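## Task

A foam block sits somewhere in the pantry cabinet. Put it on the cabinet's bottom level (the floor of the cabinet, not the first shelf) and close the cabinet door. The robot must not tip over or be left leaning. The block and door must stay in place by themselves once the robot lets go.

## Robot and tools

ROBOT. A Hello Robot Stretch 4 with a single arm: an omni-wheel base, a lift that rides up and down a mast, an arm that telescopes straight forward, a three-joint wrist (yaw, pitch, roll) and a two-finger gripper. It stands about 1.6 m tall; the base rim reaches at most 0.23 m from the base origin.

FRAMES. Base frame: origin on the floor beneath the base centre, x forward, y left, z up. hand_pose is reported in it and marks a point between the open fingertips; its printed value may be slightly off. With all wrist joints at zero the hand's axes line up with the base frame. The odometry frame is where the base frame was when the scene began.

execute_actions(actions, cameras). actions is a list holding one action or nothing (empty just returns state and images). An action contains "base" and/or "joints", optionally "pace" and "contact_limits"; or else only "end_of_arm". All motions in it start together.
- base: exactly one relative command, an offset from where the base last measured itself: {"translate_m": d} drive straight, forward positive, -2 to 2 m; {"strafe_m": d} sideways, left positive, -2 to 2 m; {"rotate_rad": d} turn in place, counter-clockwise (left) positive, -3.2 to 3.2 rad.
- joints: a dict of absolute targets by name, not offsets. lift_m 0 to 1.2 m (height of the lift); arm_m 0 to 0.55 m (extension); wrist_yaw_rad -1.134 to 4.276 (0 points forward, positive turns left, 3.14 tucked back, above 3.4 the arm may obstruct); wrist_pitch_rad -1.117 to 4.259 (0 level, 1.57 pointing down); wrist_roll_rad -1.117 to 4.259 (0 keeps fingers level, positive turns clockwise viewed from behind); gripper_m -0.038 to 0.141 m (fingertip gap; negative means the tips press together). Done-tolerances: lift and arm ±0.004, yaw and roll ±0.02, pitch ±0.05, gripper ±0.004. A joint target outside its range is clipped and reported; any other bad value or unknown key rejects the whole call.
- pace: "slow", "default", "fast" or "max" (base up to 0.1/0.3/0.4/0.6 m/s and 1/2/3/4 rad/s). With the lift above 0.2 the base is slowed further, down to 0.3 m/s and 1 rad/s at full height.
- contact_limits: {"arm_m": value} from 0 (gentlest) to 0.75 (firmest); default 0.5. Lower values stop the arm sooner when it meets something.
- end_of_arm: "enable_torque" re-powers any wrist or gripper motor that shut itself off.
- cameras: list from head_camera, head_left_camera, head_right_camera, wrist_camera, or "all"; omitted/null means all, [] none.
Example: {"base": {"translate_m": 0.3}, "joints": {"gripper_m": 0.05}, "pace": "fast"}. To unfold the wrist at the start, send lift_m 0.4 together with wrist_yaw_rad 0.

wait(seconds): 0 to 10, commands nothing and returns the usual state and pictures. zoom_image(camera, region): region [x0, y0, x1, y1] in pixels of that camera's most recent full image, at most 504 by 504. read_manual(section): only licence texts. finished_scene(scene): ends the given scene irreversibly and reports success; the goal must already hold and keep holding.

CAMERAS. head_camera sits atop the mast looking forward and downward (turn the base to look around). head_left_camera and head_right_camera are fisheyes beside it, angled more steeply down, showing base and arm. wrist_camera looks along the fingers; fingertips appear near the bottom of its image. Calibration lines give OpenCV intrinsics and T_world_to_cam mapping base-frame points into the camera; expect small errors, larger for the wrist camera far out on the arm.

RESULT LINES. base_status and joint_status describe how each motion of the last accepted action ended: "done"; "off_target" (stopped short, may still push); "contact_stop_at_<key>" (hit something; that part may go slack, a slack lift can sag under load, slack wheels can drift); "limit_stop_at_<name>" such as own_body (self-collision guard, likely with gripper tilted up and rolled) or tilt (leaning past 6 degrees; lift, arm and wheels go slack until it leans less); "torque_fault" (wrist or gripper motor went limp; send enable_torque). A joint left out of an action may still be driving toward an earlier target. on_its_own lists things not commanded by this call; "held at" shows a held target, not the actual position. lidar_m: 12 distances in 30-degree sectors, 1st straight ahead then counter-clockwise (4th left, 7th behind, 10th right); "-" means nothing seen or closer than 0.25 m. wrist_depth_mm: 7x7 grid of median depths, 100 to 2000 mm, from the top left. base_odometry counts wheel rotation only; if turned_by_wheels and turned_by_imu differ by over about 0.1 rad, the base likely slipped or struck something. base_tilt in degrees, forward and right positive, with a fixed bias up to about 1.5. motor_effort is percent of maximum, peak in brackets; readings are noisy and biased. A load in a level gripper shifts wrist_pitch effort away from 0.

GRIPPING. Command gripper_m smaller than the object's width; squeezing harder pulls the object toward the wrist. The reading and "done" do not confirm a grasp; a firm squeeze shows as a clear gripper effort change. If fingertips jam against a surface beneath, lift up.

AVOID. Dropping objects, slamming the door, hard collisions and strong pushes. Do not drive or turn with over 1 kg held and arm_m above 0.2, especially at fast paces; steady high pushes or pulls can tip the robot. Leave objects resting on their own before finishing. Something may occasionally nudge loose objects.

Each tool is called after "Call:" in YAML: its name, and indented under it one key for each argument.

## Session

I'll start by looking at the current state and images.

Call:
execute_actions:
  actions: []

Scene clock: 0.00 s.
base_odometry: x=+0.000 y=+0.000 heading=+0.000 (m, m, rad; odometry frame)
turned_by_wheels: +0.000 (rad since the last result)
turned_by_imu: +0.000 (rad since the last result)
base_tilt: forward=+0.4 right=+0.6 (deg)
lidar_m: 1.19 1.15 1.21 1.14 1.10 1.19 1.63 2.77 2.93 2.08 2.00 2.68
base_status: not commanded
joint_positions: lift_m=+0.280 arm_m=+0.001 wrist_yaw_rad=+3.077 wrist_pitch_rad=+0.021 wrist_roll_rad=-0.003 gripper_m=+0.057
joint_status: not commanded
motor_effort: lift_m=+19 arm_m=-1 wrist_yaw_rad=+1 wrist_pitch_rad=-7 wrist_roll_rad=+0 gripper_m=-4 wheel_0=+0 wheel_1=+1 wheel_2=+0 (%)
hand_pose: x=-0.1102 y=+0.1060 z=+0.4521 quat_wxyz=(+0.033, -0.011, -0.001, +0.999) (m; base frame)
wrist_depth_mm: - 137 - - 1499 1182 991 / - 138 - - 1537 1182 1008 / 111 138 286 - 1537 1205 1008 / 135 155 - - 1537 1229 1008 / - - - - 1499 1229 1008 / 1618 1618 191 1661 189 1182 1008 / 1138 1025 1205 - 1138 1025 1008
pictures: head_camera, head_left_camera, head_right_camera, wrist_camera
Images, in order (width x height): head_camera 420x560, head_left_camera 420x672, head_right_camera 420x672, wrist_camera 616x392.

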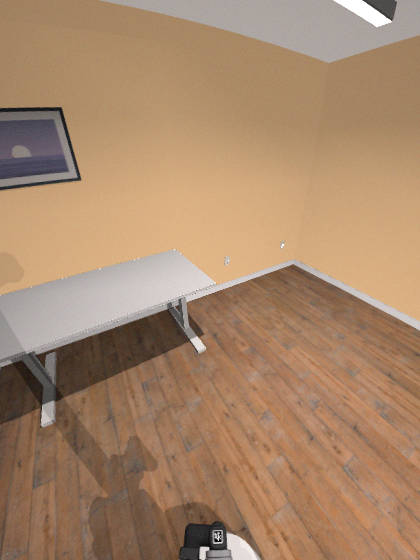

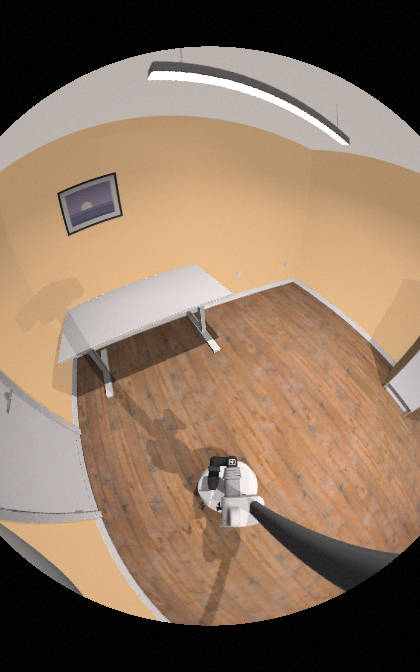

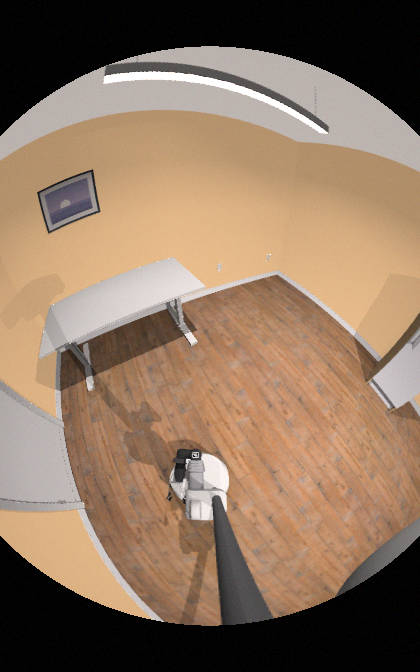

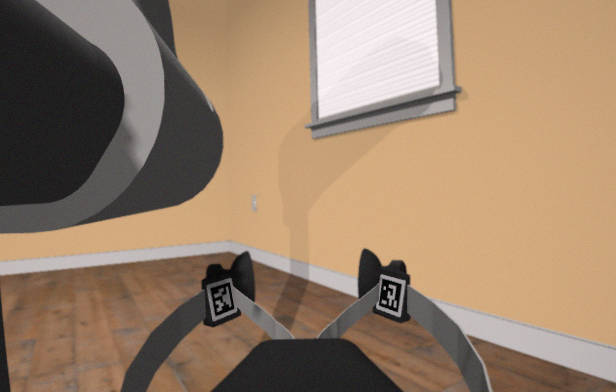

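Call:
execute_actions:
  actions:
    - {"base": {"rotate_rad": -1.25}, "joints": {"lift_m": 0.4, "wrist_yaw_rad": 0}}

Scene clock: 2.43 s.
base_odometry: x=+0.000 y=+0.000 heading=-1.250 (m, m, rad; odometry frame)
turned_by_wheels: -1.250 (rad since the last result)
turned_by_imu: -1.240 (rad since the last result)
base_tilt: forward=+0.3 right=+0.5 (deg)
lidar_m: 2.00 2.62 1.32 1.16 1.18 1.26 1.12 1.15 1.39 2.77 2.77 2.87
base_status: done
joint_positions: lift_m=+0.400 arm_m=+0.001 wrist_yaw_rad=+0.000 wrist_pitch_rad=+0.021 wrist_roll_rad=-0.003 gripper_m=+0.057
joint_status: all done
motor_effort: lift_m=+22(24) arm_m=-1(1) wrist_yaw_rad=+1(4) wrist_pitch_rad=-7(8) wrist_roll_rad=+2(0) gripper_m=-3(6) wheel_0=+1(8) wheel_1=+0(8) wheel_2=-1(6) (%)
hand_pose: x=+0.4604 y=-0.0873 z=+0.5718 quat_wxyz=(+1.000, -0.001, +0.011, +0.000) (m; base frame)
wrist_depth_mm: - - - 1863 - - - / - - - 1863 - - - / - - - 1863 - - - / - - - 1863 - - - / - - - 1921 - - - / 1983 1983 191 1921 189 1863 1808 / 1366 1255 1430 - 1397 1255 1281
pictures: head_camera, head_left_camera, head_right_camera, wrist_camera
camera_calibration (this result's frames):
wrist_camera: T_world_to_cam=[[-0.00874171, -0.999767, -0.0197236, -0.077538], [-0.040442, 0.0200617, -0.99898, 0.643933], [0.999144, -0.00793513, -0.040608, -0.213324], [0, 0, 0, 1]] pos_world=[0.238506, -0.0921312, 0.633084]
Images, in order (width x height): head_camera 420x560, head_left_camera 420x672, head_right_camera 420x672, wrist_camera 616x392.

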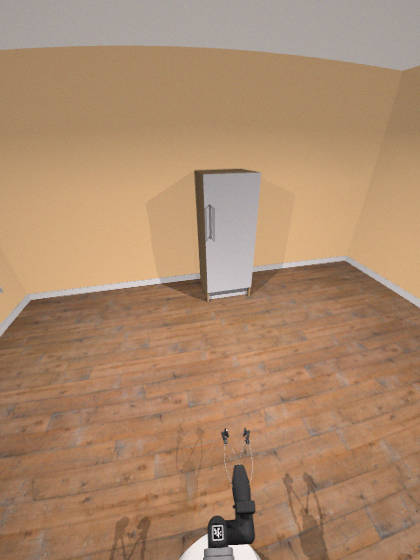

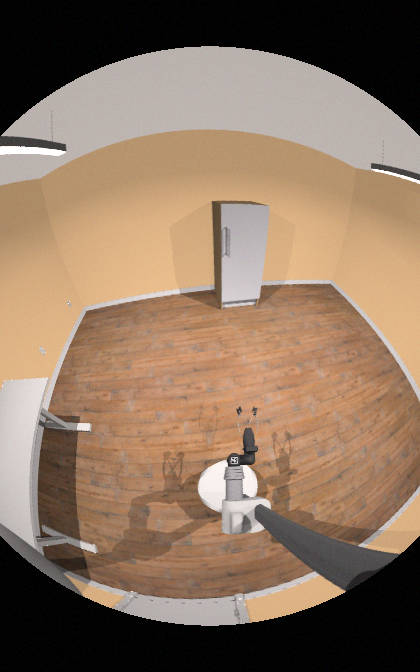

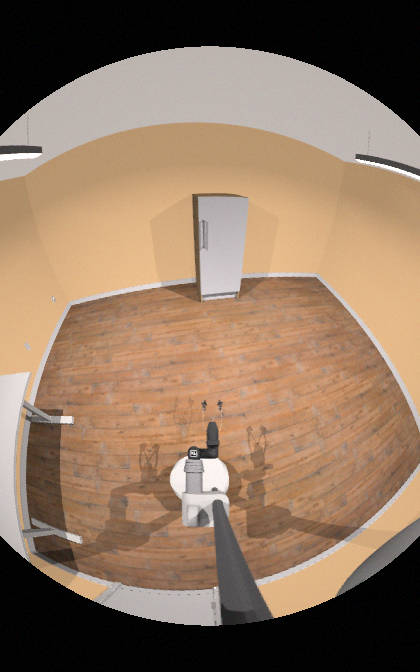

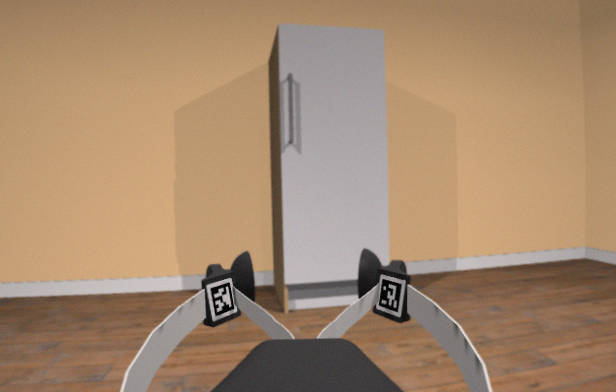

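Call:
zoom_image:
  camera: "head_camera"
  region: [150, 150, 310, 320]

Call:
zoom_image:
  camera: "wrist_camera"
  region: [200, 0, 460, 330]

Region (150, 150, 310, 320) of head_camera's 420x560 image, scaled by 2.965, with more detail than that image has; it fills the left 474 columns of this view, and the rest is white.

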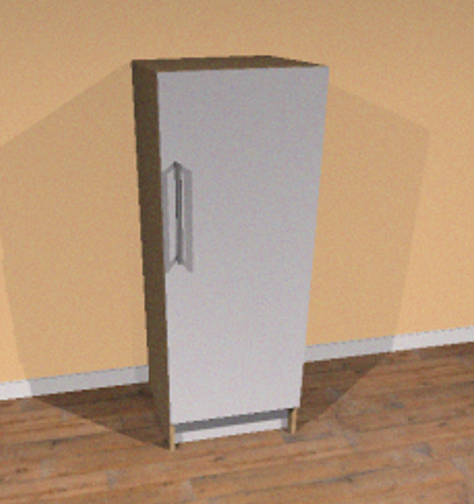

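Region (200, 0, 460, 330) of wrist_camera's 616x392 image, scaled by 1.527; it fills the left 397 columns of this view, and the rest is white.

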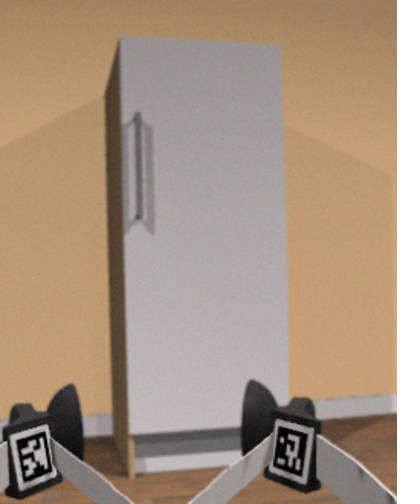

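Call:
execute_actions:
  actions:
    - {"base": {"translate_m": 1.15}, "joints": {"lift_m": 0.78, "wrist_pitch_rad": 0, "gripper_m": 0.1}, "pace": "fast"}

Scene clock: 7.60 s.
base_odometry: x=+0.363 y=-1.091 heading=-1.250 (m, m, rad; odometry frame)
turned_by_wheels: +0.000 (rad since the last result)
turned_by_imu: +0.002 (rad since the last result)
base_tilt: forward=+0.3 right=+0.4 (deg)
lidar_m: 0.88 1.49 1.84 2.13 1.44 1.70 2.26 2.27 2.78 2.58 2.57 0.98
base_status: done
joint_positions: lift_m=+0.780 arm_m=+0.001 wrist_yaw_rad=+0.000 wrist_pitch_rad=+0.002 wrist_roll_rad=-0.003 gripper_m=+0.100
joint_status: all done
motor_effort: lift_m=+22(25) arm_m=-1(1) wrist_yaw_rad=+1(1) wrist_pitch_rad=-7(7) wrist_roll_rad=-1(1) gripper_m=-2(3) wheel_0=-1(7) wheel_1=-1(7) wheel_2=+1(6) (%)
hand_pose: x=+0.4604 y=-0.0874 z=+0.9573 quat_wxyz=(+1.000, -0.001, +0.001, +0.000) (m; base frame)
wrist_depth_mm: 1160 1205 1229 691 723 759 1499 / 1182 1205 1229 691 723 768 1464 / 1160 1205 1255 691 723 759 1464 / 1160 1205 1255 699 732 759 1537 / 1160 1205 1229 699 723 759 1499 / 1160 1182 219 699 201 759 1537 / 1160 1182 1255 - 732 759 1537
pictures: head_camera, head_left_camera, head_right_camera, wrist_camera
camera_calibration (this result's frames):
wrist_camera: T_world_to_cam=[[-0.00872631, -0.999764, -0.0198938, -0.069882], [-0.0215452, 0.020078, -0.999566, 1.02089], [0.99973, -0.00829391, -0.0217153, -0.216091], [0, 0, 0, 1]] pos_world=[0.237418, -0.0921552, 1.01437]
Images, in order (width x height): head_camera 420x560, head_left_camera 420x672, head_right_camera 420x672, wrist_camera 616x392.

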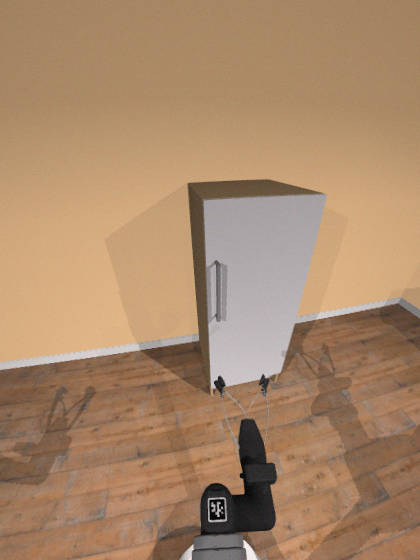

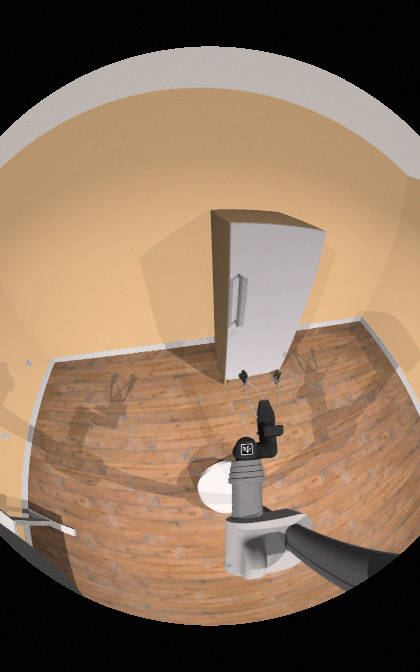

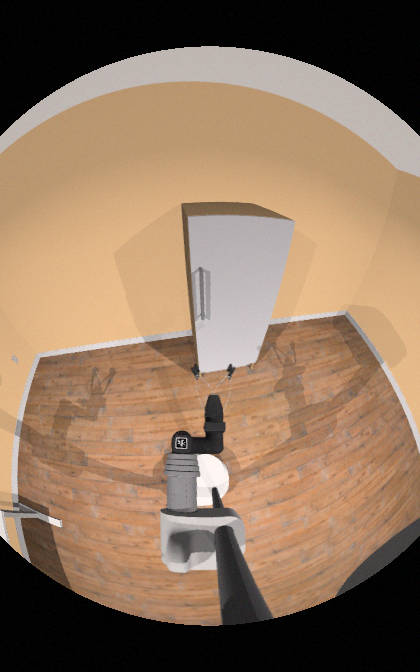

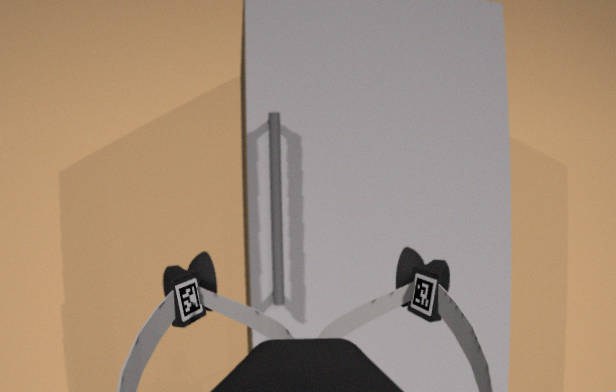

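Call:
execute_actions:
  actions:
    - {"base": {"rotate_rad": 0.18}}
  cameras: []

Call:
execute_actions:
  actions:
    - {"base": {"strafe_m": -0.11}, "joints": {"arm_m": 0.2}}
  cameras: ["head_camera", "wrist_camera"]

Scene clock: 9.07 s.
base_odometry: x=+0.363 y=-1.091 heading=-1.070 (m, m, rad; odometry frame)
turned_by_wheels: +0.180 (rad since the last result)
turned_by_imu: +0.179 (rad since the last result)
base_tilt: forward=+0.4 right=+0.6 (deg)
lidar_m: 0.86 1.54 2.12 1.69 1.43 2.03 2.26 2.36 2.68 2.58 2.08 0.91
base_status: done
joint_positions: lift_m=+0.780 arm_m=+0.001 wrist_yaw_rad=+0.000 wrist_pitch_rad=+0.002 wrist_roll_rad=-0.003 gripper_m=+0.100
joint_status: not commanded
motor_effort: lift_m=+22(22) arm_m=-1(1) wrist_yaw_rad=+1(2) wrist_pitch_rad=-7(8) wrist_roll_rad=+1(1) gripper_m=-1(0) wheel_0=-1(5) wheel_1=+1(3) wheel_2=+0(8) (%)
hand_pose: x=+0.4604 y=-0.0874 z=+0.9573 quat_wxyz=(+1.000, -0.001, +0.001, +0.000) (m; base frame)
wrist_depth_mm: 1229 1255 1281 1255 661 661 654 / 1255 1281 1281 1255 668 668 661 / 1255 1281 1255 1255 668 661 668 / 1281 1281 1255 1281 661 668 661 / 1229 1281 1281 1255 668 668 668 / 1281 1281 219 1281 201 668 668 / 1281 1308 1281 - 668 668 668
pictures: none
No camera images: the call's "cameras" was empty. Leave "cameras" out to get every camera's image.

Scene clock: 10.77 s.
base_odometry: x=+0.266 y=-1.144 heading=-1.070 (m, m, rad; odometry frame)
turned_by_wheels: +0.000 (rad since the last result)
turned_by_imu: +0.000 (rad since the last result)
base_tilt: forward=+0.3 right=+0.6 (deg)
lidar_m: 0.83 1.54 2.15 1.68 1.56 2.16 2.26 2.38 2.58 2.47 2.09 0.91
base_status: done
joint_positions: lift_m=+0.780 arm_m=+0.199 wrist_yaw_rad=+0.000 wrist_pitch_rad=+0.002 wrist_roll_rad=-0.003 gripper_m=+0.100
joint_status: all done
motor_effort: lift_m=+22(22) arm_m=+5(6) wrist_yaw_rad=+2(3) wrist_pitch_rad=-7(8) wrist_roll_rad=+0(1) gripper_m=-2(2) wheel_0=-3(8) wheel_1=+0(11) wheel_2=+0(0) (%)
hand_pose: x=+0.6585 y=-0.0874 z=+0.9573 quat_wxyz=(+1.000, -0.001, +0.001, +0.000) (m; base frame)
wrist_depth_mm: 1060 1042 1060 462 459 462 462 / 1078 1060 1060 459 462 459 462 / 1060 1042 1060 466 459 459 462 / 1060 1078 1060 462 462 462 462 / 1060 1078 1060 462 466 462 466 / 1060 1078 219 462 201 466 466 / 1060 1060 1060 - 466 466 466
pictures: head_camera, wrist_camera
camera_calibration (this result's frames):
wrist_camera: T_world_to_cam=[[-0.00879643, -0.999763, -0.0198949, -0.0681264], [-0.0214183, 0.0200795, -0.999569, 1.02512], [0.999732, -0.00836652, -0.0215899, -0.414252], [0, 0, 0, 1]] pos_world=[0.435497, -0.0921599, 1.01438]
Images, in order (width x height): head_camera 420x560, wrist_camera 616x392.

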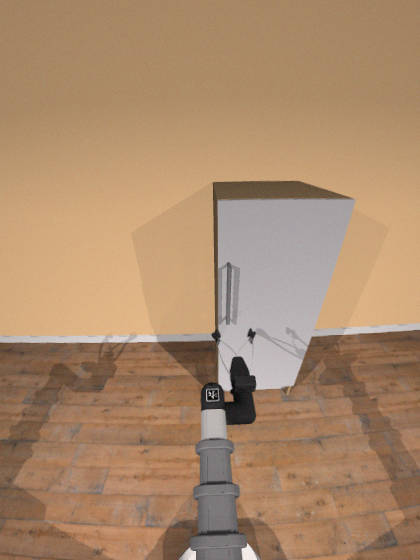

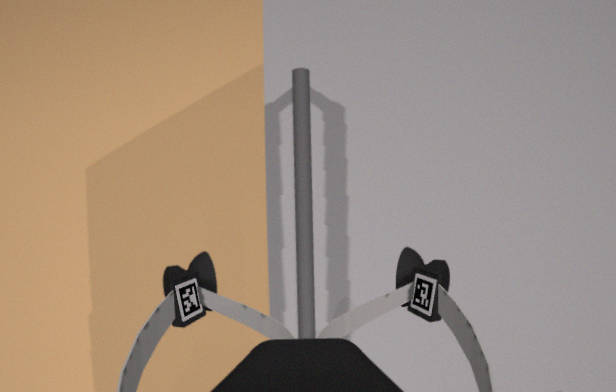

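Call:
execute_actions:
  actions:
    - {"joints": {"arm_m": 0.38}, "contact_limits": {"arm_m": 0.2}}
  cameras: ["head_camera", "wrist_camera"]

Scene clock: 12.60 s.
base_odometry: x=+0.266 y=-1.144 heading=-1.070 (m, m, rad; odometry frame)
turned_by_wheels: +0.000 (rad since the last result)
turned_by_imu: +0.001 (rad since the last result)
base_tilt: forward=+0.4 right=+0.6 (deg)
lidar_m: 0.84 1.53 2.11 1.72 1.58 2.17 2.25 2.37 2.55 2.47 2.08 0.92
base_status: not commanded
joint_positions: lift_m=+0.780 arm_m=+0.379 wrist_yaw_rad=+0.000 wrist_pitch_rad=+0.002 wrist_roll_rad=-0.003 gripper_m=+0.100
joint_status: all done
motor_effort: lift_m=+22(22) arm_m=+5(6) wrist_yaw_rad=+2(3) wrist_pitch_rad=-7(7) wrist_roll_rad=-2(2) gripper_m=-1(1) wheel_0=-3(3) wheel_1=+0(0) wheel_2=+0(0) (%)
contact_limits: arm_m 0.2
hand_pose: x=+0.8385 y=-0.0874 z=+0.9573 quat_wxyz=(+1.000, -0.001, +0.001, +0.000) (m; base frame)
wrist_depth_mm: 866 866 878 281 279 281 281 / 878 878 866 279 281 282 282 / 866 878 878 281 281 281 281 / 878 878 878 282 281 282 283 / 891 878 878 281 282 282 282 / 878 878 219 237 202 283 283 / 878 891 878 - 283 285 283
pictures: head_camera, wrist_camera
camera_calibration (this result's frames):
wrist_camera: T_world_to_cam=[[-0.00875199, -0.999764, -0.0198951, -0.0665672], [-0.0214133, 0.0200787, -0.999569, 1.02897], [0.999732, -0.0083222, -0.021584, -0.594215], [0, 0, 0, 1]] pos_world=[0.615507, -0.092157, 1.01438]
Images, in order (width x height): head_camera 420x560, wrist_camera 616x392.

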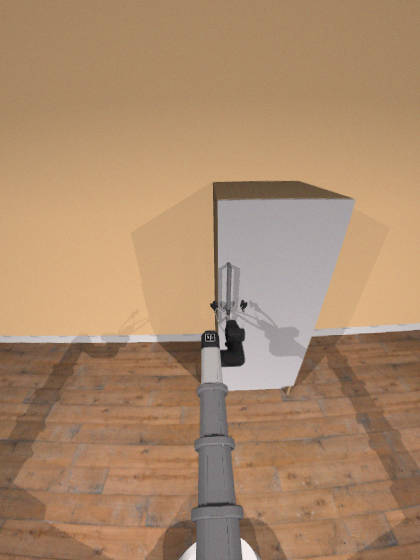

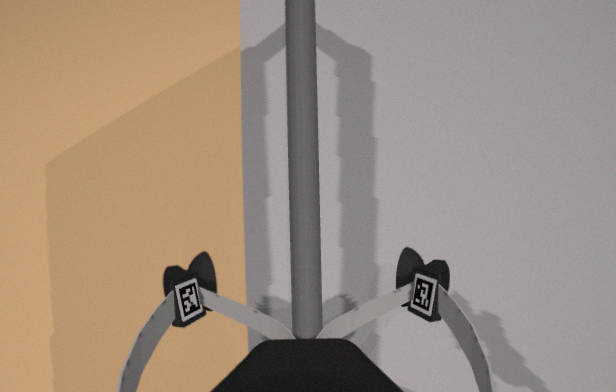

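Call:
execute_actions:
  actions:
    - {"joints": {"arm_m": 0.397, "gripper_m": -0.015}, "contact_limits": {"arm_m": 0.2}}
  cameras: ["head_camera", "wrist_camera"]

Scene clock: 14.67 s.
base_odometry: x=+0.266 y=-1.144 heading=-1.070 (m, m, rad; odometry frame)
turned_by_wheels: +0.000 (rad since the last result)
turned_by_imu: +0.001 (rad since the last result)
base_tilt: forward=+0.4 right=+0.6 (deg)
lidar_m: 0.85 1.52 2.12 1.67 1.56 2.15 2.26 2.37 2.55 2.45 2.11 0.89
base_status: not commanded
joint_positions: lift_m=+0.780 arm_m=+0.396 wrist_yaw_rad=+0.000 wrist_pitch_rad=+0.002 wrist_roll_rad=-0.003 gripper_m=-0.015
joint_status: all done
motor_effort: lift_m=+22(22) arm_m=+4(6) wrist_yaw_rad=+1(2) wrist_pitch_rad=-6(7) wrist_roll_rad=+0(2) gripper_m=-16(20) wheel_0=-3(3) wheel_1=+0(0) wheel_2=-1(0) (%)
contact_limits: arm_m 0.2
hand_pose: x=+0.8557 y=-0.0874 z=+0.9573 quat_wxyz=(+1.000, -0.001, +0.001, +0.000) (m; base frame)
wrist_depth_mm: 854 866 866 255 257 257 258 / 854 854 866 256 257 259 260 / 854 854 854 256 258 259 259 / 866 854 854 257 258 259 260 / 866 878 878 211 258 260 259 / 866 866 181 209 185 262 263 / 866 866 866 - 260 259 262
pictures: head_camera, wrist_camera
camera_calibration (this result's frames):
wrist_camera: T_world_to_cam=[[-0.00867463, -0.999764, -0.019895, -0.0664612], [-0.0214149, 0.0200769, -0.999569, 1.02934], [0.999733, -0.00824484, -0.021584, -0.611348], [0, 0, 0, 1]] pos_world=[0.632651, -0.0921519, 1.01438]
Images, in order (width x height): head_camera 420x560, wrist_camera 616x392.

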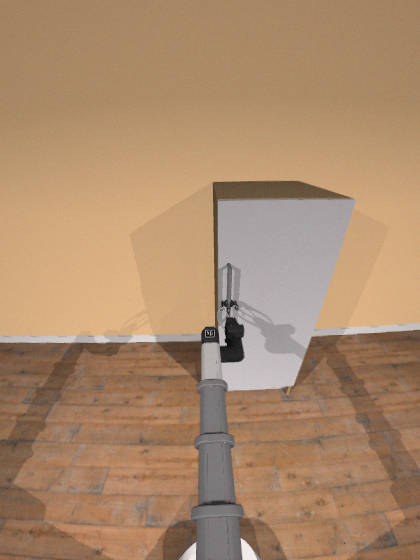

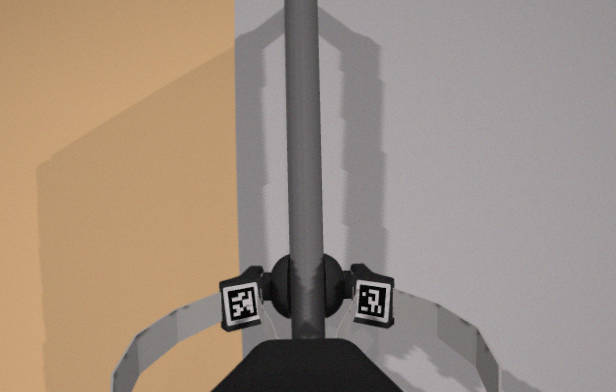

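Call:
execute_actions:
  actions:
    - {"base": {"strafe_m": -0.019}, "joints": {"arm_m": 0.31}}
  cameras: ["wrist_camera"]

Scene clock: 16.80 s.
base_odometry: x=+0.250 y=-1.153 heading=-1.070 (m, m, rad; odometry frame)
turned_by_wheels: +0.000 (rad since the last result)
turned_by_imu: +0.001 (rad since the last result)
base_tilt: forward=+0.3 right=+0.6 (deg)
lidar_m: 0.76 1.55 2.12 1.70 1.58 2.22 2.27 2.38 2.54 2.44 2.07 0.83
base_status: done
joint_positions: lift_m=+0.780 arm_m=+0.311 wrist_yaw_rad=+0.000 wrist_pitch_rad=+0.002 wrist_roll_rad=-0.003 gripper_m=-0.015
joint_status: all done
motor_effort: lift_m=+22(22) arm_m=-5(7) wrist_yaw_rad=+0(24) wrist_pitch_rad=-7(7) wrist_roll_rad=+1(0) gripper_m=-14(19) wheel_0=+1(9) wheel_1=+1(10) wheel_2=+1(8) (%)
hand_pose: x=+0.7703 y=-0.0873 z=+0.9573 quat_wxyz=(+1.000, -0.001, +0.001, +0.000) (m; base frame)
wrist_depth_mm: 946 946 250 252 270 283 294 / 931 946 946 254 270 283 296 / 946 946 946 254 268 285 297 / 960 946 946 254 270 283 298 / 946 946 960 213 270 286 298 / 960 960 181 208 182 285 297 / 960 960 960 - 273 279 298
pictures: wrist_camera
camera_calibration (this result's frames):
wrist_camera: T_world_to_cam=[[-0.00835563, -0.999767, -0.0198938, -0.0673571], [-0.0215581, 0.02007, -0.999566, 1.02757], [0.999733, -0.00792313, -0.0217208, -0.525812], [0, 0, 0, 1]] pos_world=[0.547262, -0.0921309, 1.01437]
Images, in order (width x height): wrist_camera 616x392.

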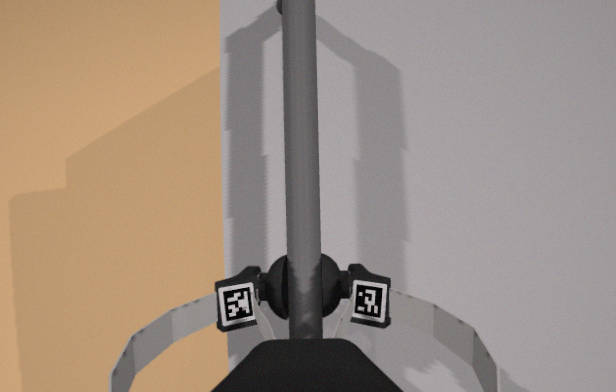

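Call:
execute_actions:
  actions:
    - {"base": {"strafe_m": -0.034}, "joints": {"arm_m": 0.221}}
  cameras: ["wrist_camera"]

Scene clock: 18.17 s.
base_odometry: x=+0.220 y=-1.170 heading=-1.070 (m, m, rad; odometry frame)
turned_by_wheels: +0.000 (rad since the last result)
turned_by_imu: +0.000 (rad since the last result)
base_tilt: forward=+0.4 right=+0.4 (deg)
lidar_m: 0.66 1.53 2.12 1.67 1.60 2.19 2.26 2.37 2.51 2.41 2.06 0.78
base_status: done
joint_positions: lift_m=+0.780 arm_m=+0.222 wrist_yaw_rad=-0.001 wrist_pitch_rad=+0.003 wrist_roll_rad=-0.003 gripper_m=-0.015
joint_status: all done
motor_effort: lift_m=+22(22) arm_m=-5(6) wrist_yaw_rad=+6(23) wrist_pitch_rad=-8(7) wrist_roll_rad=+1(0) gripper_m=-17(15) wheel_0=+1(9) wheel_1=+0(11) wheel_2=+0(2) (%)
hand_pose: x=+0.6812 y=-0.0878 z=+0.9572 quat_wxyz=(+1.000, -0.001, +0.001, -0.001) (m; base frame)
wrist_depth_mm: 1025 1025 240 251 286 322 364 / 1042 1042 241 251 287 322 362 / 1025 1008 243 249 287 322 359 / 1042 1025 246 248 287 322 362 / 1060 1042 246 207 286 322 362 / 1042 1025 181 206 185 325 362 / 1042 1042 1042 - 294 315 364
pictures: wrist_camera
camera_calibration (this result's frames):
wrist_camera: T_world_to_cam=[[-0.0100657, -0.999751, -0.0198919, -0.0674305], [-0.021781, 0.0201074, -0.999561, 1.02574], [0.999712, -0.00962803, -0.021978, -0.436632], [0, 0, 0, 1]] pos_world=[0.458169, -0.0922425, 1.01435]
Images, in order (width x height): wrist_camera 616x392.

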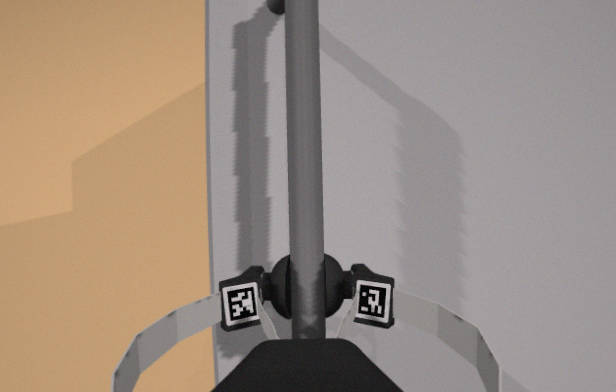

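Call:
execute_actions:
  actions:
    - {"base": {"strafe_m": -0.056}, "joints": {"arm_m": 0.1415}}
  cameras: ["wrist_camera"]

Scene clock: 19.43 s.
base_odometry: x=+0.171 y=-1.197 heading=-1.070 (m, m, rad; odometry frame)
turned_by_wheels: +0.000 (rad since the last result)
turned_by_imu: +0.000 (rad since the last result)
base_tilt: forward=+0.5 right=+0.5 (deg)
lidar_m: 0.57 1.53 2.12 1.68 1.65 2.33 2.27 2.37 2.45 2.36 2.12 0.75
base_status: done
joint_positions: lift_m=+0.780 arm_m=+0.142 wrist_yaw_rad=+0.000 wrist_pitch_rad=+0.003 wrist_roll_rad=-0.003 gripper_m=-0.015
joint_status: all done
motor_effort: lift_m=+22(22) arm_m=-4(7) wrist_yaw_rad=+3(6) wrist_pitch_rad=-9(8) wrist_roll_rad=+0(1) gripper_m=-14(17) wheel_0=-1(8) wheel_1=+0(9) wheel_2=-1(4) (%)
hand_pose: x=+0.6017 y=-0.0875 z=+0.9571 quat_wxyz=(+1.000, -0.001, +0.001, +0.000) (m; base frame)
wrist_depth_mm: 1118 1138 230 252 312 389 508 / 1098 1118 231 251 312 389 500 / 1118 1138 232 250 312 387 500 / 1118 1138 231 247 312 387 496 / 1118 1138 231 207 312 384 496 / 1138 1118 181 204 183 389 504 / 1098 1118 231 - 322 359 504
pictures: wrist_camera
camera_calibration (this result's frames):
wrist_camera: T_world_to_cam=[[-0.00900732, -0.999762, -0.0198883, -0.0685667], [-0.0221614, 0.0200838, -0.999553, 1.02412], [0.999714, -0.00856253, -0.0223371, -0.356701], [0, 0, 0, 1]] pos_world=[0.378677, -0.0921727, 1.01433]
Images, in order (width x height): wrist_camera 616x392.

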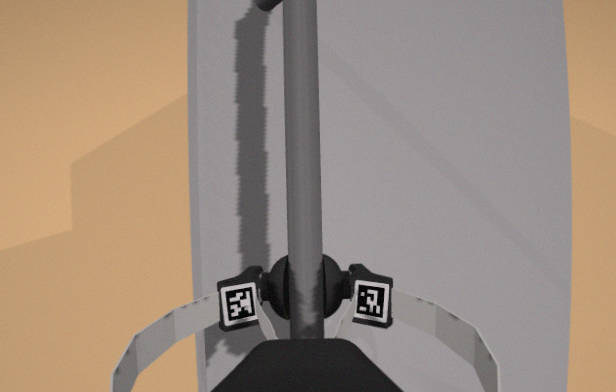

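Call:
execute_actions:
  actions:
    - {"base": {"strafe_m": -0.115}, "joints": {"arm_m": 0.047}}
  cameras: ["head_camera", "wrist_camera"]

Scene clock: 21.17 s.
base_odometry: x=+0.070 y=-1.252 heading=-1.070 (m, m, rad; odometry frame)
turned_by_wheels: +0.000 (rad since the last result)
turned_by_imu: +0.000 (rad since the last result)
base_tilt: forward=+0.3 right=+0.6 (deg)
lidar_m: 0.47 1.53 2.14 1.79 1.79 2.33 2.26 2.38 2.34 2.25 2.07 0.67
base_status: done
joint_positions: lift_m=+0.780 arm_m=+0.048 wrist_yaw_rad=+0.001 wrist_pitch_rad=+0.003 wrist_roll_rad=-0.003 gripper_m=-0.015
joint_status: all done
motor_effort: lift_m=+22(22) arm_m=-3(9) wrist_yaw_rad=+0(20) wrist_pitch_rad=-10(12) wrist_roll_rad=+2(1) gripper_m=-10(16) wheel_0=+2(6) wheel_1=+3(12) wheel_2=-2(3) (%)
hand_pose: x=+0.5070 y=-0.0872 z=+0.9571 quat_wxyz=(+1.000, -0.001, +0.002, +0.000) (m; base frame)
wrist_depth_mm: 1229 1205 213 246 399 1205 1205 / 1205 1205 213 245 397 1205 1205 / 1205 1205 213 255 392 1229 1229 / 1229 1229 213 245 394 1205 1205 / 1205 1229 212 204 392 1182 1229 / 1229 1205 181 198 181 1229 1229 / 1205 654 204 - 418 574 1229
pictures: head_camera, wrist_camera
camera_calibration (this result's frames):
wrist_camera: T_world_to_cam=[[-0.00806445, -0.99977, -0.0198869, -0.0696271], [-0.0223238, 0.0200625, -0.999549, 1.02205], [0.999718, -0.00761687, -0.0224805, -0.261893], [0, 0, 0, 1]] pos_world=[0.284074, -0.0921107, 1.01432]
Images, in order (width x height): head_camera 420x560, wrist_camera 616x392.

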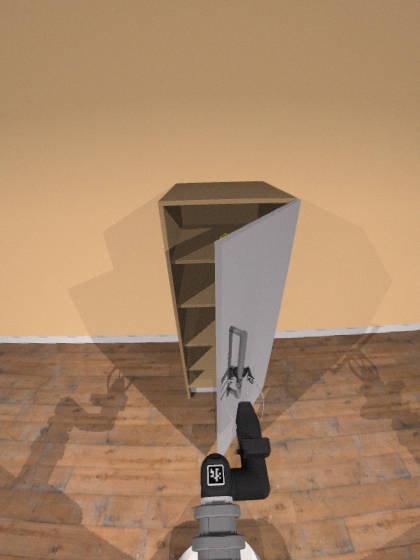

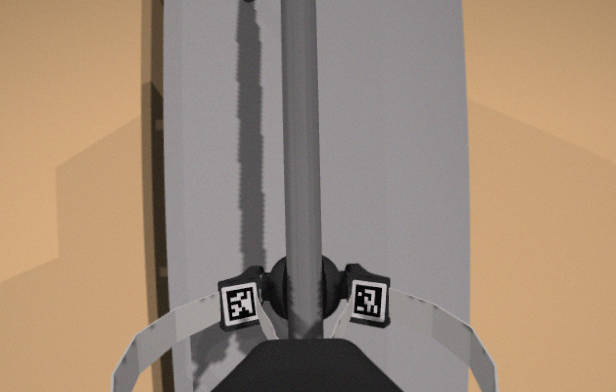

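Call:
execute_actions:
  actions:
    - {"base": {"strafe_m": -0.125}, "joints": {"arm_m": 0.0}}
  cameras: ["head_camera", "wrist_camera"]

Scene clock: 32.50 s.
base_odometry: x=-0.040 y=-1.312 heading=-1.070 (m, m, rad; odometry frame)
turned_by_wheels: +0.000 (rad since the last result)
turned_by_imu: +0.001 (rad since the last result)
base_tilt: forward=+0.2 right=+0.5 (deg)
lidar_m: 0.38 0.94 2.11 1.87 1.93 2.37 2.26 2.38 2.21 2.12 2.08 1.53
base_status: done
joint_positions: lift_m=+0.780 arm_m=+0.001 wrist_yaw_rad=+0.000 wrist_pitch_rad=+0.002 wrist_roll_rad=-0.003 gripper_m=-0.015
joint_status: all done
motor_effort: lift_m=+22(22) arm_m=-3(9) wrist_yaw_rad=+2(16) wrist_pitch_rad=-7(12) wrist_roll_rad=+0(0) gripper_m=-8(15) wheel_0=+0(8) wheel_1=+0(10) wheel_2=-1(3) (%)
hand_pose: x=+0.4608 y=-0.0875 z=+0.9573 quat_wxyz=(+1.000, -0.001, +0.001, +0.000) (m; base frame)
wrist_depth_mm: 1255 732 198 254 1229 1229 1281 / 1255 723 198 253 1255 1255 1281 / 1255 699 198 251 1255 1255 1255 / 1229 723 198 250 1281 1255 1281 / 1255 707 196 203 1255 1281 1255 / 1255 715 178 189 181 1255 1281 / 1255 171 183 - 1281 1281 1281
pictures: head_camera, wrist_camera
camera_calibration (this result's frames):
wrist_camera: T_world_to_cam=[[-0.00911889, -0.999761, -0.0198937, -0.0698109], [-0.0215626, 0.0200865, -0.999566, 1.0209], [0.999726, -0.00868597, -0.0217406, -0.216474], [0, 0, 0, 1]] pos_world=[0.237791, -0.0921808, 1.01437]
Images, in order (width x height): head_camera 420x560, wrist_camera 616x392.

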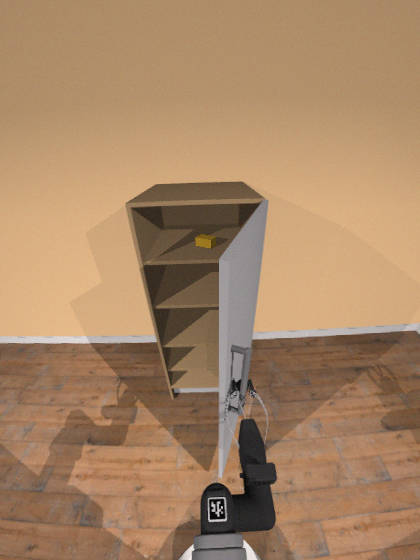

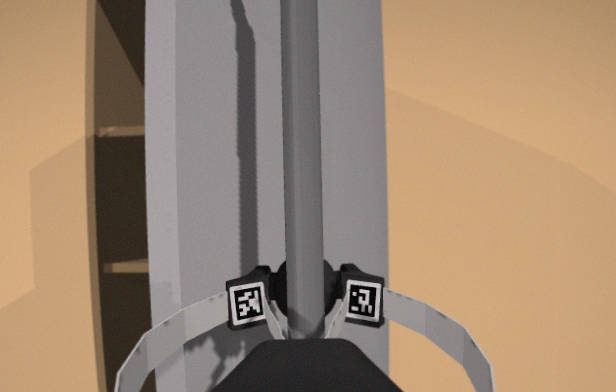

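Call:
execute_actions:
  actions:
    - {"base": {"strafe_m": -0.17}, "joints": {"gripper_m": 0.06}}
  cameras: ["head_camera", "head_right_camera", "wrist_camera"]

Scene clock: 35.63 s.
base_odometry: x=-0.189 y=-1.393 heading=-1.070 (m, m, rad; odometry frame)
turned_by_wheels: +0.000 (rad since the last result)
turned_by_imu: +0.000 (rad since the last result)
base_tilt: forward=+0.5 right=+0.5 (deg)
lidar_m: 0.35 0.95 2.14 2.06 2.07 2.37 2.28 2.39 2.04 1.96 2.05 1.53
base_status: done
joint_positions: lift_m=+0.780 arm_m=+0.001 wrist_yaw_rad=-0.004 wrist_pitch_rad=+0.002 wrist_roll_rad=-0.003 gripper_m=+0.060
joint_status: all done
motor_effort: lift_m=+22(22) arm_m=-3(3) wrist_yaw_rad=+12(23) wrist_pitch_rad=-7(7) wrist_roll_rad=+2(2) gripper_m=+2(10) wheel_0=+0(9) wheel_1=+0(7) wheel_2=-1(4) (%)
hand_pose: x=+0.4604 y=-0.0885 z=+0.9573 quat_wxyz=(+1.000, -0.001, +0.001, -0.002) (m; base frame)
wrist_depth_mm: 741 136 206 1255 1255 1281 1281 / 778 137 206 1229 1255 1281 1255 / 741 137 206 1281 1281 1255 1255 / 778 136 204 1281 1281 1229 1281 / 741 135 200 1281 1255 1281 1281 / 809 133 183 1255 191 1255 1255 / 788 132 214 - 1281 1281 1281
pictures: head_camera, head_right_camera, wrist_camera
camera_calibration (this result's frames):
wrist_camera: T_world_to_cam=[[-0.0124244, -0.999725, -0.019894, -0.0692418], [-0.0214962, 0.020158, -0.999566, 1.02089], [0.999692, -0.0119914, -0.0217407, -0.216393], [0, 0, 0, 1]] pos_world=[0.237412, -0.0923967, 1.01437]
Images, in order (width x height): head_camera 420x560, head_right_camera 420x672, wrist_camera 616x392.

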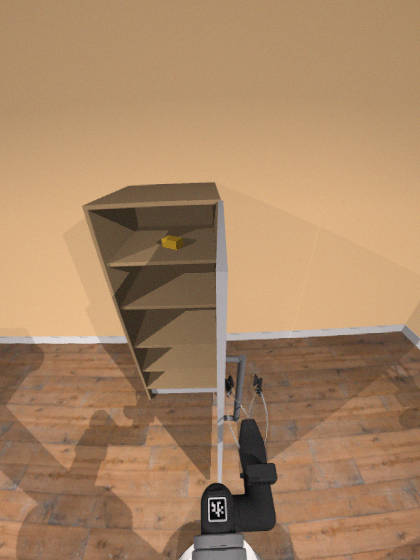

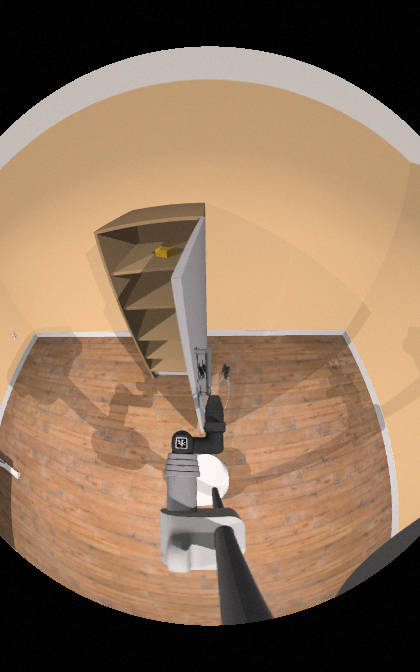

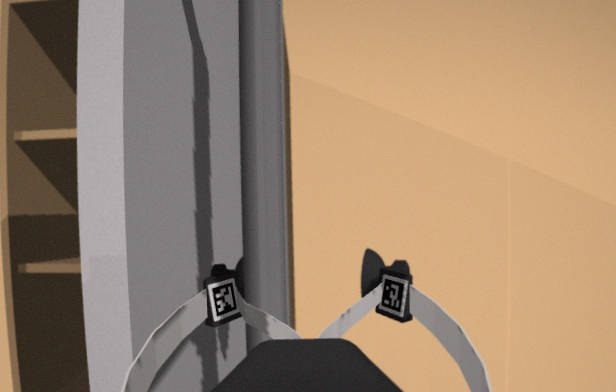

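Call:
execute_actions:
  actions:
    - {"base": {"translate_m": -0.14}}
  cameras: ["head_camera", "wrist_camera"]

Scene clock: 38.73 s.
base_odometry: x=-0.256 y=-1.270 heading=-1.070 (m, m, rad; odometry frame)
turned_by_wheels: +0.000 (rad since the last result)
turned_by_imu: -0.003 (rad since the last result)
base_tilt: forward=+0.4 right=+0.6 (deg)
lidar_m: 0.48 1.09 2.32 2.02 2.08 2.23 2.14 2.23 2.04 1.97 2.04 1.67
base_status: done
joint_positions: lift_m=+0.780 arm_m=+0.002 wrist_yaw_rad=+0.000 wrist_pitch_rad=+0.002 wrist_roll_rad=-0.003 gripper_m=+0.060
joint_status: not commanded
motor_effort: lift_m=+21(22) arm_m=-5(7) wrist_yaw_rad=+3(25) wrist_pitch_rad=-8(13) wrist_roll_rad=+0(0) gripper_m=-3(0) wheel_0=-1(10) wheel_1=+0(14) wheel_2=-1(19) (%)
hand_pose: x=+0.4611 y=-0.0875 z=+0.9574 quat_wxyz=(+1.000, -0.001, +0.001, +0.000) (m; base frame)
wrist_depth_mm: 1366 891 306 1397 1397 1366 1397 / 931 1138 327 1397 1397 1397 1430 / 931 1060 324 1397 1397 1397 1397 / 917 1229 322 1366 1430 1397 1430 / 917 1042 281 1397 1430 1397 1430 / 904 1118 195 1308 191 1430 1430 / 1160 878 306 - 1397 1430 1430
pictures: head_camera, wrist_camera
camera_calibration (this result's frames):
wrist_camera: T_world_to_cam=[[-0.00922156, -0.999761, -0.0198419, -0.0698392], [-0.0215233, 0.0200366, -0.999568, 1.02096], [0.999726, -0.0087905, -0.0217029, -0.216776], [0, 0, 0, 1]] pos_world=[0.238047, -0.0921847, 1.01443]
Images, in order (width x height): head_camera 420x560, wrist_camera 616x392.

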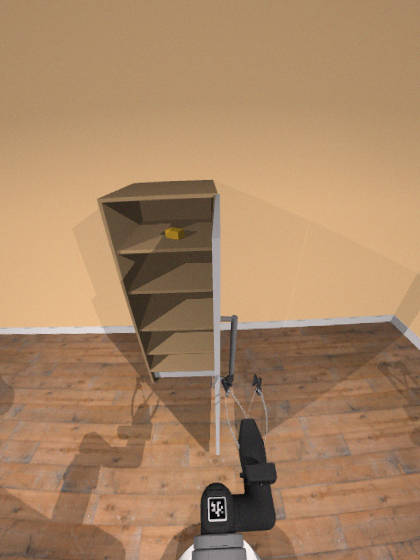

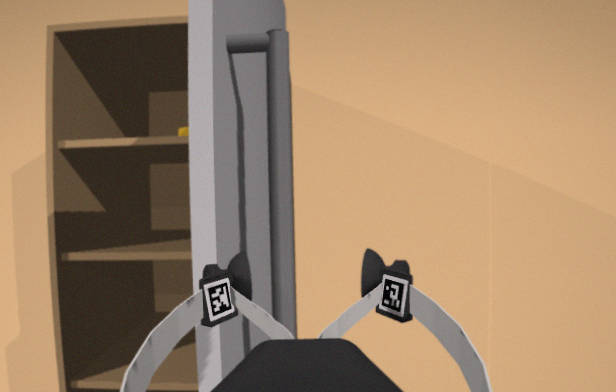

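Call:
zoom_image:
  camera: "head_camera"
  region: [90, 170, 250, 400]

Region (90, 170, 250, 400) of head_camera's 420x560 image, scaled by 2.191, with more detail than that image has; it fills the left 351 columns of this view, and the rest is white.

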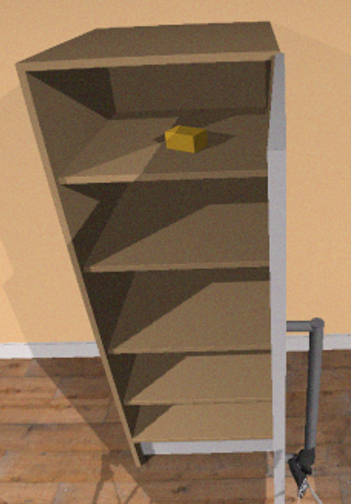

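Call:
execute_actions:
  actions:
    - {"base": {"strafe_m": 0.27}, "joints": {"lift_m": 1.1, "wrist_pitch_rad": 0.3, "gripper_m": 0.13}, "pace": "fast"}
  cameras: ["head_camera", "wrist_camera"]

Scene clock: 41.50 s.
base_odometry: x=-0.019 y=-1.141 heading=-1.070 (m, m, rad; odometry frame)
turned_by_wheels: +0.000 (rad since the last result)
turned_by_imu: +0.002 (rad since the last result)
base_tilt: forward=+0.4 right=+0.4 (deg)
lidar_m: 1.03 1.70 2.30 1.75 1.83 2.21 2.12 2.22 2.31 2.22 2.31 0.57
base_status: done
joint_positions: lift_m=+1.100 arm_m=+0.002 wrist_yaw_rad=+0.000 wrist_pitch_rad=+0.302 wrist_roll_rad=-0.003 gripper_m=+0.130
joint_status: all done
motor_effort: lift_m=+22(24) arm_m=-5(5) wrist_yaw_rad=+3(3) wrist_pitch_rad=-7(1) wrist_roll_rad=+0(0) gripper_m=-2(2) wheel_0=+1(10) wheel_1=+0(12) wheel_2=+0(1) (%)
hand_pose: x=+0.4480 y=-0.0875 z=+1.1921 quat_wxyz=(+0.989, -0.001, +0.150, +0.000) (m; base frame)
wrist_depth_mm: 1281 1255 1160 1025 798 404 281 / 1281 1336 1281 1308 866 410 286 / 1397 1366 1008 991 854 413 290 / 1464 1430 1182 1397 904 415 289 / 1537 1537 976 1025 917 382 309 / 1618 1576 1060 1229 699 329 345 / 1661 1661 1042 - 809 377 991
pictures: head_camera, wrist_camera
camera_calibration (this result's frames):
wrist_camera: T_world_to_cam=[[-0.014389, -0.999763, -0.0163543, -0.0670562], [-0.315784, 0.0200625, -0.948619, 1.32644], [0.948722, -0.00848523, -0.315998, 0.175075], [0, 0, 0, 1]] pos_world=[0.251808, -0.0921666, 1.31252]
Images, in order (width x height): head_camera 420x560, wrist_camera 616x392.

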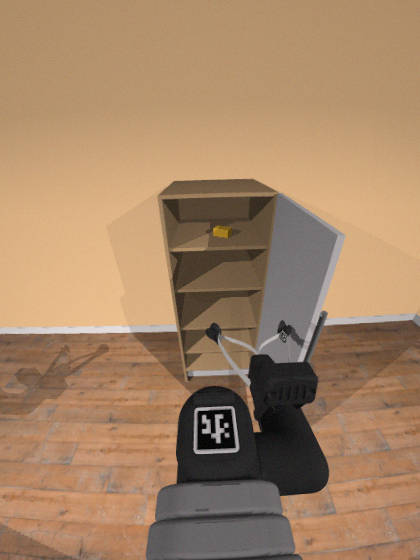

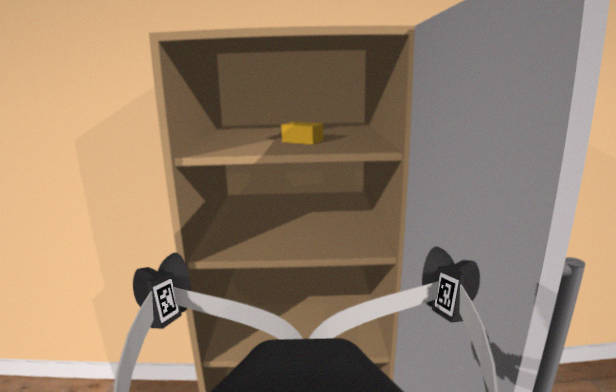

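Call:
zoom_image:
  camera: "wrist_camera"
  region: [240, 90, 370, 180]

Call:
zoom_image:
  camera: "head_camera"
  region: [160, 190, 280, 260]

Region (240, 90, 370, 180) of wrist_camera's 616x392 image, scaled by 3.877; it fills the top 349 rows of this view, and the rest is white.

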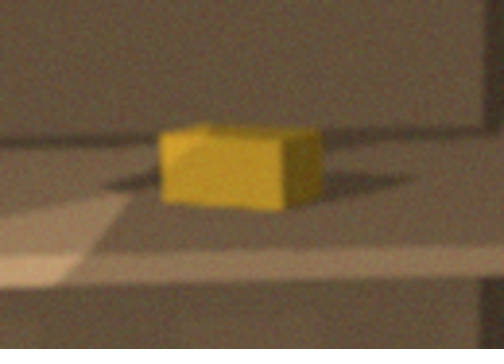

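Region (160, 190, 280, 260) of head_camera's 420x560 image, scaled by 4.200, with more detail than that image has; it fills the top 294 rows of this view, and the rest is white.

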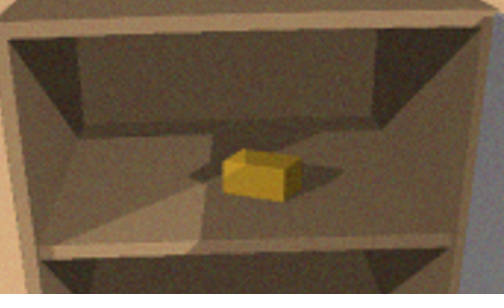

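Call:
execute_actions:
  actions:
    - {"base": {"strafe_m": 0.149}, "joints": {"lift_m": 1.105, "arm_m": 0.3, "wrist_yaw_rad": -0.43, "wrist_pitch_rad": 0.35, "gripper_m": 0.14}, "pace": "fast"}
  cameras: []

Call:
execute_actions:
  actions:
    - {"base": {"translate_m": 0.45}}
  cameras: ["head_camera", "wrist_camera"]

Scene clock: 44.50 s.
base_odometry: x=+0.111 y=-1.069 heading=-1.070 (m, m, rad; odometry frame)
turned_by_wheels: +0.000 (rad since the last result)
turned_by_imu: +0.001 (rad since the last result)
base_tilt: forward=+0.3 right=+0.6 (deg)
lidar_m: 1.02 1.68 2.33 1.61 1.60 2.19 2.12 2.21 2.47 2.37 2.28 0.65
base_status: done
joint_positions: lift_m=+1.105 arm_m=+0.299 wrist_yaw_rad=-0.430 wrist_pitch_rad=+0.352 wrist_roll_rad=-0.003 gripper_m=+0.140
joint_status: all done
motor_effort: lift_m=+22(24) arm_m=+5(5) wrist_yaw_rad=+2(4) wrist_pitch_rad=-6(12) wrist_roll_rad=+2(0) gripper_m=+3(2) wheel_0=+1(8) wheel_1=+0(9) wheel_2=-1(2) (%)
hand_pose: x=+0.6798 y=-0.1923 z=+1.1835 quat_wxyz=(+0.962, +0.036, +0.171, -0.210) (m; base frame)
wrist_depth_mm: 750 904 991 723 504 370 307 / 878 960 1060 768 525 382 312 / 707 842 715 707 544 392 319 / 554 597 1138 854 569 404 327 / 627 891 878 831 585 387 332 / 609 627 676 750 554 375 342 / 627 904 991 - 597 418 351
pictures: none
No camera images: the call's "cameras" was empty. Leave "cameras" out to get every camera's image.

Scene clock: 47.47 s.
base_odometry: x=+0.327 y=-1.464 heading=-1.070 (m, m, rad; odometry frame)
turned_by_wheels: +0.000 (rad since the last result)
turned_by_imu: +0.002 (rad since the last result)
base_tilt: forward=+0.5 right=+0.6 (deg)
lidar_m: 0.57 1.19 1.69 2.37 1.75 2.30 2.59 2.74 2.47 0.42 0.44 0.60
base_status: done
joint_positions: lift_m=+1.105 arm_m=+0.299 wrist_yaw_rad=-0.430 wrist_pitch_rad=+0.352 wrist_roll_rad=-0.003 gripper_m=+0.140
joint_status: not commanded
motor_effort: lift_m=+22(22) arm_m=+5(5) wrist_yaw_rad=+1(1) wrist_pitch_rad=-6(7) wrist_roll_rad=+0(0) gripper_m=+0(0) wheel_0=+1(6) wheel_1=+2(5) wheel_2=+2(7) (%)
hand_pose: x=+0.6798 y=-0.1923 z=+1.1835 quat_wxyz=(+0.962, +0.036, +0.171, -0.210) (m; base frame)
wrist_depth_mm: 504 549 603 654 508 379 322 / 521 569 627 683 530 397 325 / 549 591 647 699 549 407 336 / 504 500 492 359 480 410 345 / 353 353 334 317 347 340 334 / 273 251 252 274 249 245 274 / 225 222 232 - 229 236 373
pictures: head_camera, wrist_camera
camera_calibration (this result's frames):
wrist_camera: T_world_to_cam=[[-0.430352, -0.902526, -0.015621, 0.131902], [-0.321397, 0.169377, -0.931673, 1.40604], [0.843505, -0.395927, -0.362961, 0.00415275], [0, 0, 0, 1]] pos_world=[0.50516, -0.117463, 1.31354]
Images, in order (width x height): head_camera 420x560, wrist_camera 616x392.

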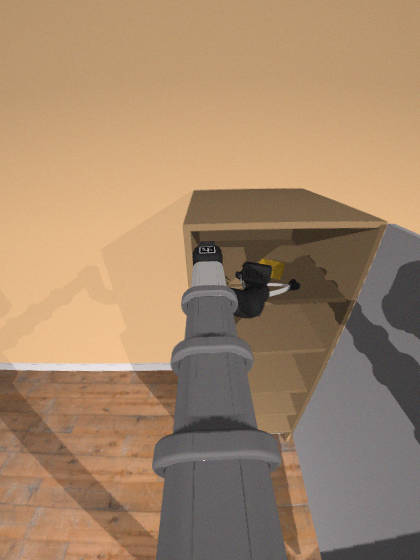

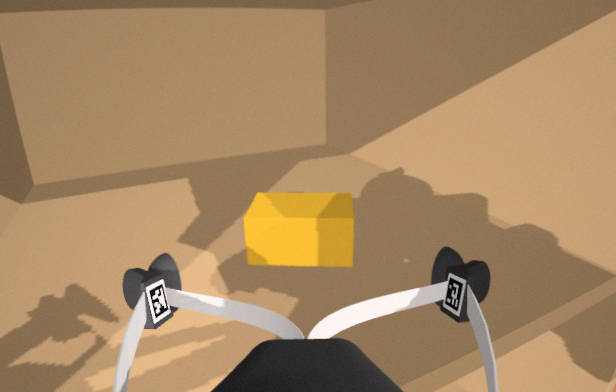

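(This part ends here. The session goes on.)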